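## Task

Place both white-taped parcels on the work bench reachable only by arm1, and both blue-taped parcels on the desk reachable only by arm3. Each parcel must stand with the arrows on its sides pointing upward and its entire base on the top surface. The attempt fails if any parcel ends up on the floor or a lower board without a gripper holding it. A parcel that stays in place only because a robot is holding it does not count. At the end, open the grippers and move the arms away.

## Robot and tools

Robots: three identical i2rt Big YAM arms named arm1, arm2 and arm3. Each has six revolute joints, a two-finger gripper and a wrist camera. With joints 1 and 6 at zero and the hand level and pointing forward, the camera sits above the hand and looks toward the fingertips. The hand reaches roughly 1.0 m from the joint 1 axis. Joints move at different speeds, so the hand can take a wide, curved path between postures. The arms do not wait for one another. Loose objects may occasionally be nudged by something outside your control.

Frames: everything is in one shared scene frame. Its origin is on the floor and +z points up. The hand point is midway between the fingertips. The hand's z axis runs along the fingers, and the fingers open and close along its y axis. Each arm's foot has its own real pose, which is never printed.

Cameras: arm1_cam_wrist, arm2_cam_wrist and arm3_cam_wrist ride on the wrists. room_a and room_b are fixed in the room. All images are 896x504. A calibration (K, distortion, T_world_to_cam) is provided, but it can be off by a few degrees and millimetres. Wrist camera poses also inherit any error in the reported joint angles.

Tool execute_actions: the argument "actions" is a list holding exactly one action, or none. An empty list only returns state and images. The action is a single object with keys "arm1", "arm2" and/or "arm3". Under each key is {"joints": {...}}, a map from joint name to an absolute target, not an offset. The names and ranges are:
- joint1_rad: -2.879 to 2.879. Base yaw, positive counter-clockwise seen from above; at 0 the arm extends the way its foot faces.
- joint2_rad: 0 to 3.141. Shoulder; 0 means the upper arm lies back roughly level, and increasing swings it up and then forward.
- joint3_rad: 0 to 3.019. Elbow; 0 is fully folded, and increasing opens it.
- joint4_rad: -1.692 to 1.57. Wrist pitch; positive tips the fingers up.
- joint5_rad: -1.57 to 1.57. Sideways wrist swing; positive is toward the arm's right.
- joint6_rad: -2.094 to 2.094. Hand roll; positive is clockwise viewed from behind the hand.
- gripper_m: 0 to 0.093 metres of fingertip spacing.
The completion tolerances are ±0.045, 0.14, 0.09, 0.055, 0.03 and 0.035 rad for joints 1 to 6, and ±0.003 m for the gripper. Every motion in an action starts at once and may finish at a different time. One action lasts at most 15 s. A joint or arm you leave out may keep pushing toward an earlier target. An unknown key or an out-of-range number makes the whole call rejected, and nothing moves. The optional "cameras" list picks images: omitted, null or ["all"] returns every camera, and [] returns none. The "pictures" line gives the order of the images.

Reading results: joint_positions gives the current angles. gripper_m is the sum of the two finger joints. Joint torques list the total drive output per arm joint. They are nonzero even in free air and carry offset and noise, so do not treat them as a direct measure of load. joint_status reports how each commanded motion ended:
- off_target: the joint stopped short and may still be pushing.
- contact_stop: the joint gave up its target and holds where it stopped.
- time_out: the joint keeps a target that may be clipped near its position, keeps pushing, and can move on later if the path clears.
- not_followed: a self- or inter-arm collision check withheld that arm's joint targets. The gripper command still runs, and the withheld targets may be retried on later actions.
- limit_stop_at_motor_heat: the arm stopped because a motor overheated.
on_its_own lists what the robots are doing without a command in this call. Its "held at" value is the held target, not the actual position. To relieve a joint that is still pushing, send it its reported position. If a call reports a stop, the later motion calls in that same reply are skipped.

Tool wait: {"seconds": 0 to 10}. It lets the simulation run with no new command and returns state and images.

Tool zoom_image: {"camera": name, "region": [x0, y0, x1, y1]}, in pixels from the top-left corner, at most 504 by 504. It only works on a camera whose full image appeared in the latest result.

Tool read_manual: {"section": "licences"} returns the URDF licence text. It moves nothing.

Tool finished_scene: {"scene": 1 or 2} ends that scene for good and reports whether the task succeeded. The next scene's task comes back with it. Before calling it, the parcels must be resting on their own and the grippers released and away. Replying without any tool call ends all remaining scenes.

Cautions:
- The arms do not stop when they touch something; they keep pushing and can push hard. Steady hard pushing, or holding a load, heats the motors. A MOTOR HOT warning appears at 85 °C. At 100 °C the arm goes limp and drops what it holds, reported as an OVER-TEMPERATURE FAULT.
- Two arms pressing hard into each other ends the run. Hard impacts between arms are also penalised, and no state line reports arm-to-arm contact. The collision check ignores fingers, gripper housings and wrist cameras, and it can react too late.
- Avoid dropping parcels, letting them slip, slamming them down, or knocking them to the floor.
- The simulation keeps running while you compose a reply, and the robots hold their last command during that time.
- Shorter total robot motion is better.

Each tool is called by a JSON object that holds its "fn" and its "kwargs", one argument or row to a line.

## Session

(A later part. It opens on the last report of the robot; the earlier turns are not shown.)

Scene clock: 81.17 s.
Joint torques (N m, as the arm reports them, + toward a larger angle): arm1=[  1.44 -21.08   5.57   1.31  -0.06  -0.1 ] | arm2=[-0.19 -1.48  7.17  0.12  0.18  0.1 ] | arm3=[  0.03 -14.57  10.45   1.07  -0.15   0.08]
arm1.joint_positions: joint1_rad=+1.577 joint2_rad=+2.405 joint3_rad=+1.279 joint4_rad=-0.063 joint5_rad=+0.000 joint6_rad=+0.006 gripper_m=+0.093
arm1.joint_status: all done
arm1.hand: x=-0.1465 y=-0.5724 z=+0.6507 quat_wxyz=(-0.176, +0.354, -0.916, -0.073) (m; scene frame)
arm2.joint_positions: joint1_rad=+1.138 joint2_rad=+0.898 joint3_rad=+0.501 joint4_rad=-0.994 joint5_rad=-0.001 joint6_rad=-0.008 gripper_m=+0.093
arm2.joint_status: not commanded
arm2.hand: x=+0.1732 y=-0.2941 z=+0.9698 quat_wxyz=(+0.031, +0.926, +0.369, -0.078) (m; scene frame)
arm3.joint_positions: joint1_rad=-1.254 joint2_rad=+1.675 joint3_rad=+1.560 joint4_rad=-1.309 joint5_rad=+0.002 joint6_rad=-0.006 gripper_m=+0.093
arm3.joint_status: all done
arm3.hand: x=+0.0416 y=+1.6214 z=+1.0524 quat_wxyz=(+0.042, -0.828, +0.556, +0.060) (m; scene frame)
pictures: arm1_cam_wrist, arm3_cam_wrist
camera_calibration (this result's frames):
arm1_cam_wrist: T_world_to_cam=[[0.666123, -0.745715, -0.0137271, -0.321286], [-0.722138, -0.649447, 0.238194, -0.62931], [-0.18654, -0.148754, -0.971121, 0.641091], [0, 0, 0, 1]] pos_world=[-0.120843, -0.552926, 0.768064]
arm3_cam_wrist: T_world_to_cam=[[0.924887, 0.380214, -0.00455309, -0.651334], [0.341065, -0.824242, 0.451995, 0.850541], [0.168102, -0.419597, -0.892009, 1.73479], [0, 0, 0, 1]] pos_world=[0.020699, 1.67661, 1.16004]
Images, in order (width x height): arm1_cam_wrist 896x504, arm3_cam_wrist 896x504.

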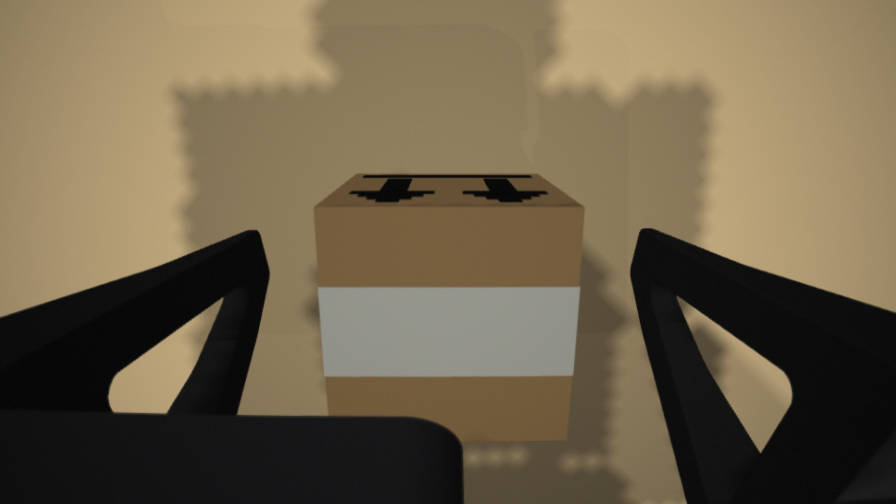

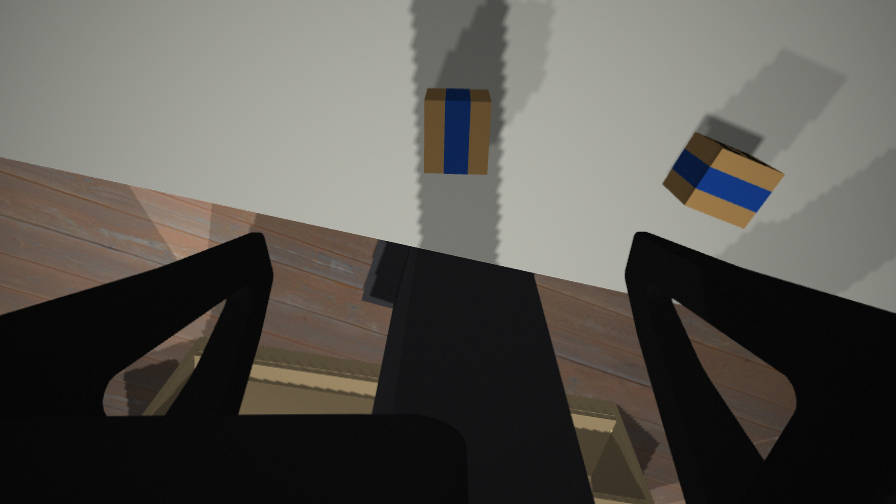

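{"fn": "execute_actions", "kwargs": {
  "actions": [
    {"arm1":{"joints":{"joint1_rad":1.577,"gripper_m":0.03}},"arm3":{"joints":{"joint1_rad":-1.45}}}
  ],
  "cameras": ["arm3_cam_wrist"]
}}

Scene clock: 82.70 s.
Joint torques (N m, as the arm reports them, + toward a larger angle): arm1=[  0.35 -20.65   5.38   1.29  -0.06  -0.12] | arm2=[-0.2  -1.45  7.17  0.09  0.19  0.1 ] | arm3=[ -0.5  -14.74  10.6    1.05  -0.14   0.08]
arm1.joint_positions: joint1_rad=+1.577 joint2_rad=+2.405 joint3_rad=+1.279 joint4_rad=-0.063 joint5_rad=+0.000 joint6_rad=+0.006 gripper_m=+0.049
arm1.joint_status: gripper_m off_target (ended at +0.049, target +0.030); the others done
arm1.hand: x=-0.1465 y=-0.5724 z=+0.6507 quat_wxyz=(-0.176, +0.354, -0.916, -0.073) (m; scene frame)
arm2.joint_positions: joint1_rad=+1.138 joint2_rad=+0.898 joint3_rad=+0.501 joint4_rad=-0.994 joint5_rad=-0.001 joint6_rad=-0.008 gripper_m=+0.093
arm2.joint_status: not commanded
arm2.hand: x=+0.1732 y=-0.2941 z=+0.9698 quat_wxyz=(+0.031, +0.926, +0.369, -0.078) (m; scene frame)
arm3.joint_positions: joint1_rad=-1.450 joint2_rad=+1.675 joint3_rad=+1.560 joint4_rad=-1.309 joint5_rad=+0.001 joint6_rad=-0.005 gripper_m=+0.093
arm3.joint_status: all done
arm3.hand: x=+0.1438 y=+1.6511 z=+1.0525 quat_wxyz=(+0.047, -0.769, +0.635, +0.055) (m; scene frame)
pictures: arm3_cam_wrist
camera_calibration (this result's frames):
arm3_cam_wrist: T_world_to_cam=[[0.9813, 0.192423, -0.00480259, -0.454981], [0.173789, -0.874997, 0.45186, 0.948116], [0.0827458, -0.444245, -0.892076, 1.78318], [0, 0, 0, 1]] pos_world=[0.13415, 1.70932, 1.16013]
Images, in order (width x height): arm3_cam_wrist 896x504.

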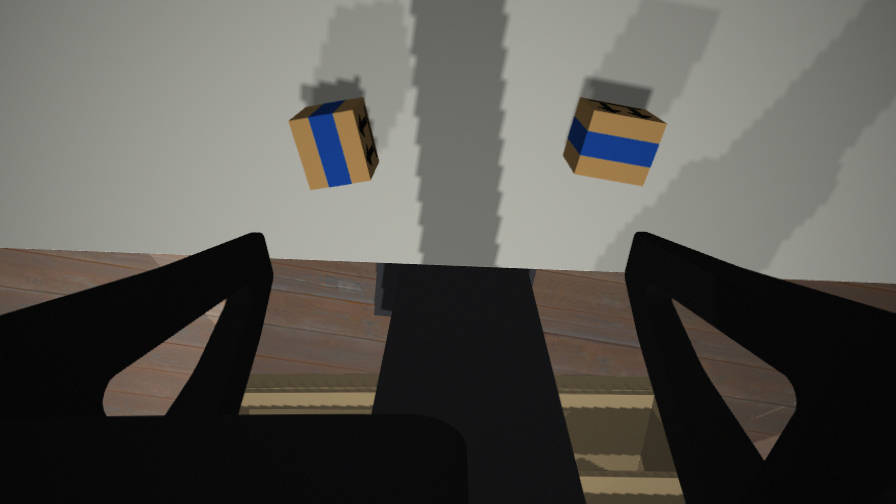

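{"fn": "zoom_image", "kwargs": {
  "camera": "arm3_cam_wrist",
  "region": [270, 60, 690, 220]
}}

Region (270, 60, 690, 220) of arm3_cam_wrist's 896x504 image, scaled by 1.200, with more detail than that image has; it fills the top 192 rows of this view, and the rest is white.

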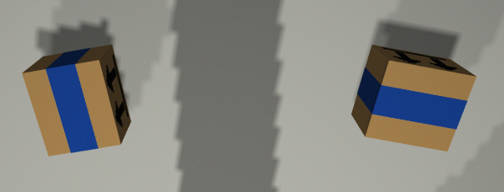

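{"fn": "zoom_image", "kwargs": {
  "camera": "arm3_cam_wrist",
  "region": [280, 80, 400, 200]
}}

Region (280, 80, 400, 200) of arm3_cam_wrist's 896x504 image, scaled by 4.200, with more detail than that image has.

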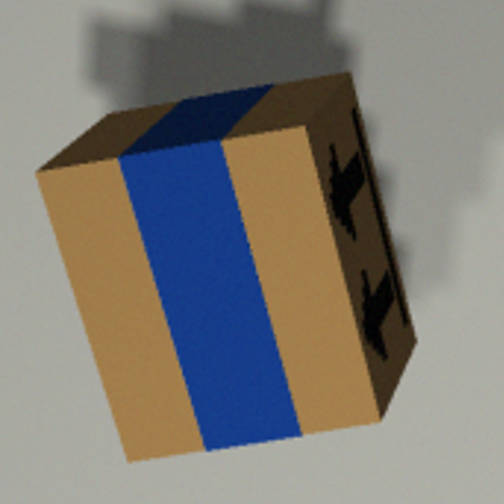

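{"fn": "execute_actions", "kwargs": {
  "actions": [
    {"arm1":{"joints":{"joint1_rad":-1.55,"joint2_rad":1.86,"joint3_rad":1.13,"joint4_rad":-0.328}},"arm3":{"joints":{"joint2_rad":1.2,"joint3_rad":1.0,"joint4_rad":-1.0}}}
  ],
  "cameras": ["arm1_cam_wrist"]
}}

Scene clock: 85.80 s.
Joint torques (N m, as the arm reports them, + toward a larger angle): arm1=[  0.41 -14.71   6.94   1.17  -0.04  -0.1 ] | arm2=[-0.16 -1.44  7.17  0.12  0.19  0.1 ] | arm3=[-0.29 -7.4  10.42  2.19 -0.13  0.08]
arm1.joint_positions: joint1_rad=-1.554 joint2_rad=+1.837 joint3_rad=+1.135 joint4_rad=-0.321 joint5_rad=+0.000 joint6_rad=+0.006 gripper_m=+0.049
arm1.joint_status: all done
arm1.hand: x=-1.0320 y=-1.3985 z=+0.9071 quat_wxyz=(-0.097, -0.896, -0.353, +0.251) (m; scene frame)
arm2.joint_positions: joint1_rad=+1.138 joint2_rad=+0.898 joint3_rad=+0.501 joint4_rad=-0.994 joint5_rad=-0.001 joint6_rad=-0.008 gripper_m=+0.093
arm2.joint_status: not commanded
arm2.hand: x=+0.1732 y=-0.2941 z=+0.9698 quat_wxyz=(+0.031, +0.926, +0.369, -0.078) (m; scene frame)
arm3.joint_positions: joint1_rad=-1.450 joint2_rad=+1.185 joint3_rad=+0.996 joint4_rad=-1.013 joint5_rad=+0.001 joint6_rad=-0.005 gripper_m=+0.093
arm3.joint_status: all done
arm3.hand: x=+0.1694 y=+1.5153 z=+1.0455 quat_wxyz=(+0.118, -0.758, +0.626, +0.140) (m; scene frame)
pictures: arm1_cam_wrist
camera_calibration (this result's frames):
arm1_cam_wrist: T_world_to_cam=[[-0.67459, 0.73819, -0.00206955, 0.337044], [0.735718, 0.672555, 0.0799273, 1.63051], [0.0603934, 0.0523956, -0.996799, 1.16141], [0, 0, 0, 1]] pos_world=[-1.04237, -1.40627, 1.02807]
Images, in order (width x height): arm1_cam_wrist 896x504.

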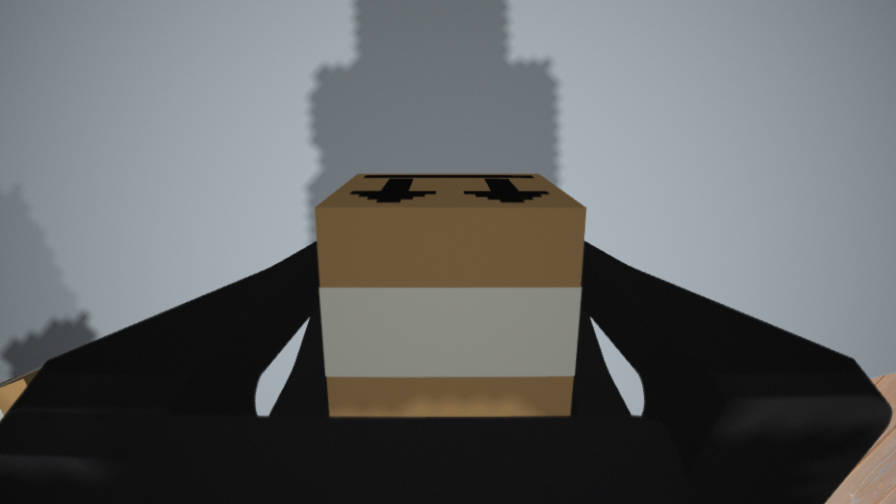

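{"fn": "execute_actions", "kwargs": {
  "actions": [
    {"arm1":{"joints":{"joint2_rad":2.008}}}
  ],
  "cameras": []
}}

Scene clock: 87.13 s.
Joint torques (N m, as the arm reports them, + toward a larger angle): arm1=[  0.29 -17.33   6.59   1.06  -0.05  -0.11] | arm2=[-0.15 -1.53  7.16  0.11  0.19  0.1 ] | arm3=[-0.29 -7.44 10.42  2.19 -0.12  0.09]
arm1.joint_positions: joint1_rad=-1.554 joint2_rad=+2.007 joint3_rad=+1.121 joint4_rad=-0.326 joint5_rad=+0.000 joint6_rad=+0.006 gripper_m=+0.049
arm1.joint_status: all done
arm1.hand: x=-1.0065 y=-1.3734 z=+0.8051 quat_wxyz=(-0.062, -0.916, -0.361, +0.166) (m; scene frame)
arm2.joint_positions: joint1_rad=+1.138 joint2_rad=+0.898 joint3_rad=+0.501 joint4_rad=-0.994 joint5_rad=-0.001 joint6_rad=-0.008 gripper_m=+0.093
arm2.joint_status: not commanded
arm2.hand: x=+0.1732 y=-0.2941 z=+0.9698 quat_wxyz=(+0.031, +0.926, +0.369, -0.078) (m; scene frame)
arm3.joint_positions: joint1_rad=-1.450 joint2_rad=+1.185 joint3_rad=+0.996 joint4_rad=-1.013 joint5_rad=+0.001 joint6_rad=-0.005 gripper_m=+0.093
arm3.joint_status: not commanded
arm3.hand: x=+0.1694 y=+1.5153 z=+1.0455 quat_wxyz=(+0.118, -0.758, +0.626, +0.140) (m; scene frame)
pictures: none
No camera images: the call's "cameras" was empty. Leave "cameras" out to get every camera's image.

{"fn": "execute_actions", "kwargs": {
  "actions": [
    {"arm1":{"joints":{"gripper_m":0.093}}}
  ],
  "cameras": ["arm1_cam_wrist"]
}}

{"fn": "execute_actions", "kwargs": {
  "actions": [
    {"arm1":{"joints":{"joint2_rad":1.55}}}
  ],
  "cameras": ["arm1_cam_wrist","room_a","room_b"]
}}

Scene clock: 87.83 s.
Joint torques (N m, as the arm reports them, + toward a larger angle): arm1=[  0.21 -16.93   6.57   1.1   -0.05  -0.12] | arm2=[-0.16 -1.5   7.14  0.11  0.19  0.1 ] | arm3=[-0.24 -7.4  10.41  2.18 -0.13  0.08]
arm1.joint_positions: joint1_rad=-1.554 joint2_rad=+2.007 joint3_rad=+1.121 joint4_rad=-0.326 joint5_rad=+0.000 joint6_rad=+0.006 gripper_m=+0.093
arm1.joint_status: all done
arm1.hand: x=-1.0065 y=-1.3734 z=+0.8051 quat_wxyz=(-0.062, -0.916, -0.361, +0.166) (m; scene frame)
arm2.joint_positions: joint1_rad=+1.138 joint2_rad=+0.898 joint3_rad=+0.501 joint4_rad=-0.994 joint5_rad=-0.001 joint6_rad=-0.008 gripper_m=+0.093
arm2.joint_status: not commanded
arm2.hand: x=+0.1732 y=-0.2941 z=+0.9698 quat_wxyz=(+0.031, +0.926, +0.369, -0.078) (m; scene frame)
arm3.joint_positions: joint1_rad=-1.450 joint2_rad=+1.185 joint3_rad=+0.996 joint4_rad=-1.013 joint5_rad=+0.001 joint6_rad=-0.005 gripper_m=+0.093
arm3.joint_status: not commanded
arm3.hand: x=+0.1694 y=+1.5153 z=+1.0455 quat_wxyz=(+0.118, -0.758, +0.626, +0.140) (m; scene frame)
pictures: arm1_cam_wrist
camera_calibration (this result's frames):
arm1_cam_wrist: T_world_to_cam=[[-0.67352, 0.739168, 0.000839967, 0.33567], [0.712772, 0.649167, 0.26559, 1.39838], [0.195771, 0.179479, -0.964086, 1.34131], [0, 0, 0, 1]] pos_world=[-1.03324, -1.39664, 0.921459]
Images, in order (width x height): arm1_cam_wrist 896x504.

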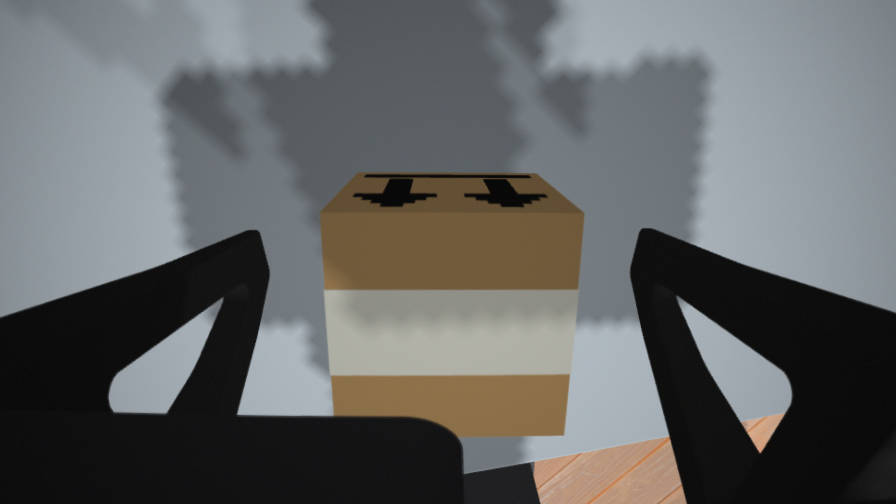

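Scene clock: 89.17 s.
Joint torques (N m, as the arm reports them, + toward a larger angle): arm1=[  0.37 -11.51   9.86   1.66  -0.05  -0.11] | arm2=[-0.22 -1.56  7.15  0.12  0.19  0.1 ] | arm3=[-0.32 -7.49 10.41  2.19 -0.13  0.08]
arm1.joint_positions: joint1_rad=-1.554 joint2_rad=+1.523 joint3_rad=+1.121 joint4_rad=-0.326 joint5_rad=+0.000 joint6_rad=+0.006 gripper_m=+0.093
arm1.joint_status: all done
arm1.hand: x=-1.0315 y=-1.3997 z=+1.0846 quat_wxyz=(-0.148, -0.849, -0.335, +0.380) (m; scene frame)
arm2.joint_positions: joint1_rad=+1.138 joint2_rad=+0.898 joint3_rad=+0.501 joint4_rad=-0.994 joint5_rad=-0.001 joint6_rad=-0.008 gripper_m=+0.093
arm2.joint_status: not commanded
arm2.hand: x=+0.1732 y=-0.2941 z=+0.9698 quat_wxyz=(+0.031, +0.926, +0.369, -0.078) (m; scene frame)
arm3.joint_positions: joint1_rad=-1.450 joint2_rad=+1.185 joint3_rad=+0.996 joint4_rad=-1.013 joint5_rad=+0.001 joint6_rad=-0.005 gripper_m=+0.093
arm3.joint_status: not commanded
arm3.hand: x=+0.1694 y=+1.5153 z=+1.0455 quat_wxyz=(+0.118, -0.758, +0.626, +0.140) (m; scene frame)
pictures: arm1_cam_wrist, room_a, room_b
camera_calibration (this result's frames):
arm1_cam_wrist: T_world_to_cam=[[-0.676997, 0.735962, -0.00593025, 0.337255], [0.719911, 0.660515, -0.213185, 1.90154], [-0.152979, -0.148595, -0.976994, 0.815525], [0, 0, 0, 1]] pos_world=[-1.01586, -1.38302, 1.20414]
Images, in order (width x height): arm1_cam_wrist 896x504, room_a 896x504, room_b 896x504.

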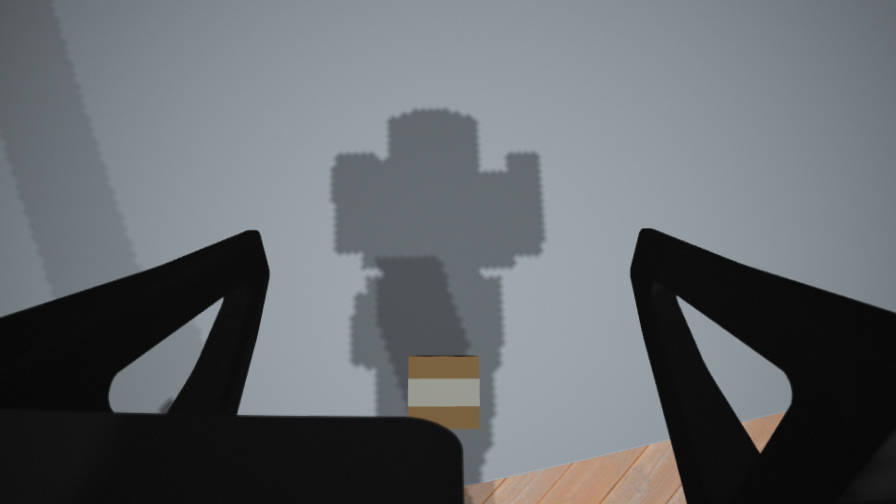

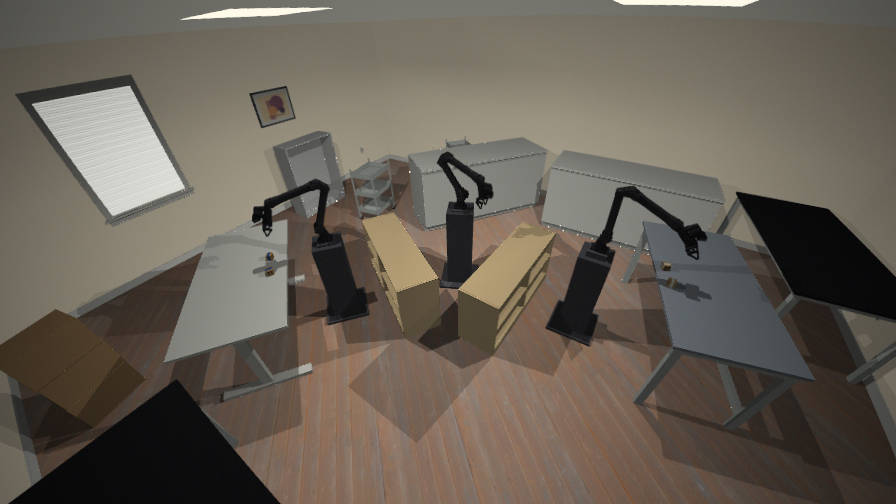

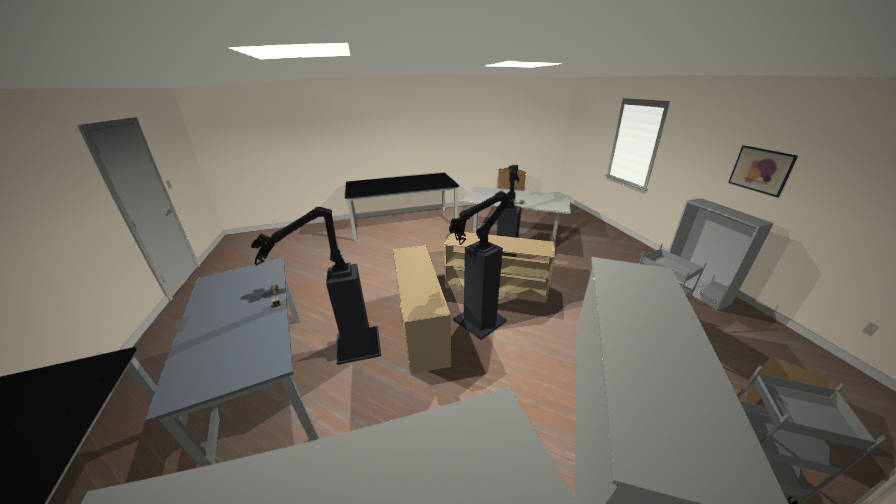

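Verify W1's arrows.

{"fn": "zoom_image", "kwargs": {
  "camera": "room_b",
  "region": [250, 275, 300, 315]
}}

{"fn": "zoom_image", "kwargs": {
  "camera": "room_a",
  "region": [645, 250, 695, 295]
}}

Region (250, 275, 300, 315) of room_b's 896x504 image, scaled by 10.080, with more detail than that image has; it fills the top 403 rows of this view, and the rest is white.

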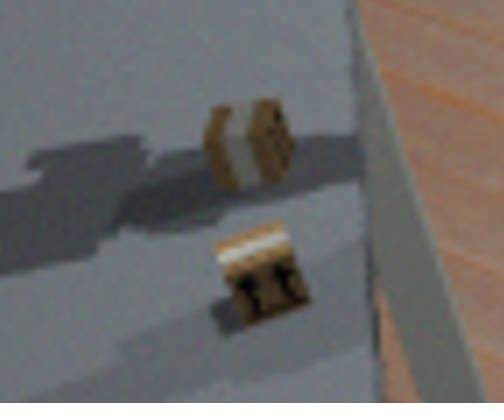

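Region (645, 250, 695, 295) of room_a's 896x504 image, scaled by 10.080, with more detail than that image has; it fills the top 454 rows of this view, and the rest is white.

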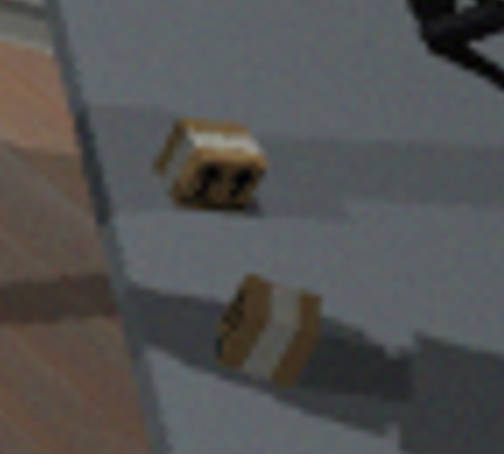

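Arrows are up on all four parcels.

{"fn": "finished_scene", "kwargs": {
  "scene": 1
}}

The scene is finished: the task was done.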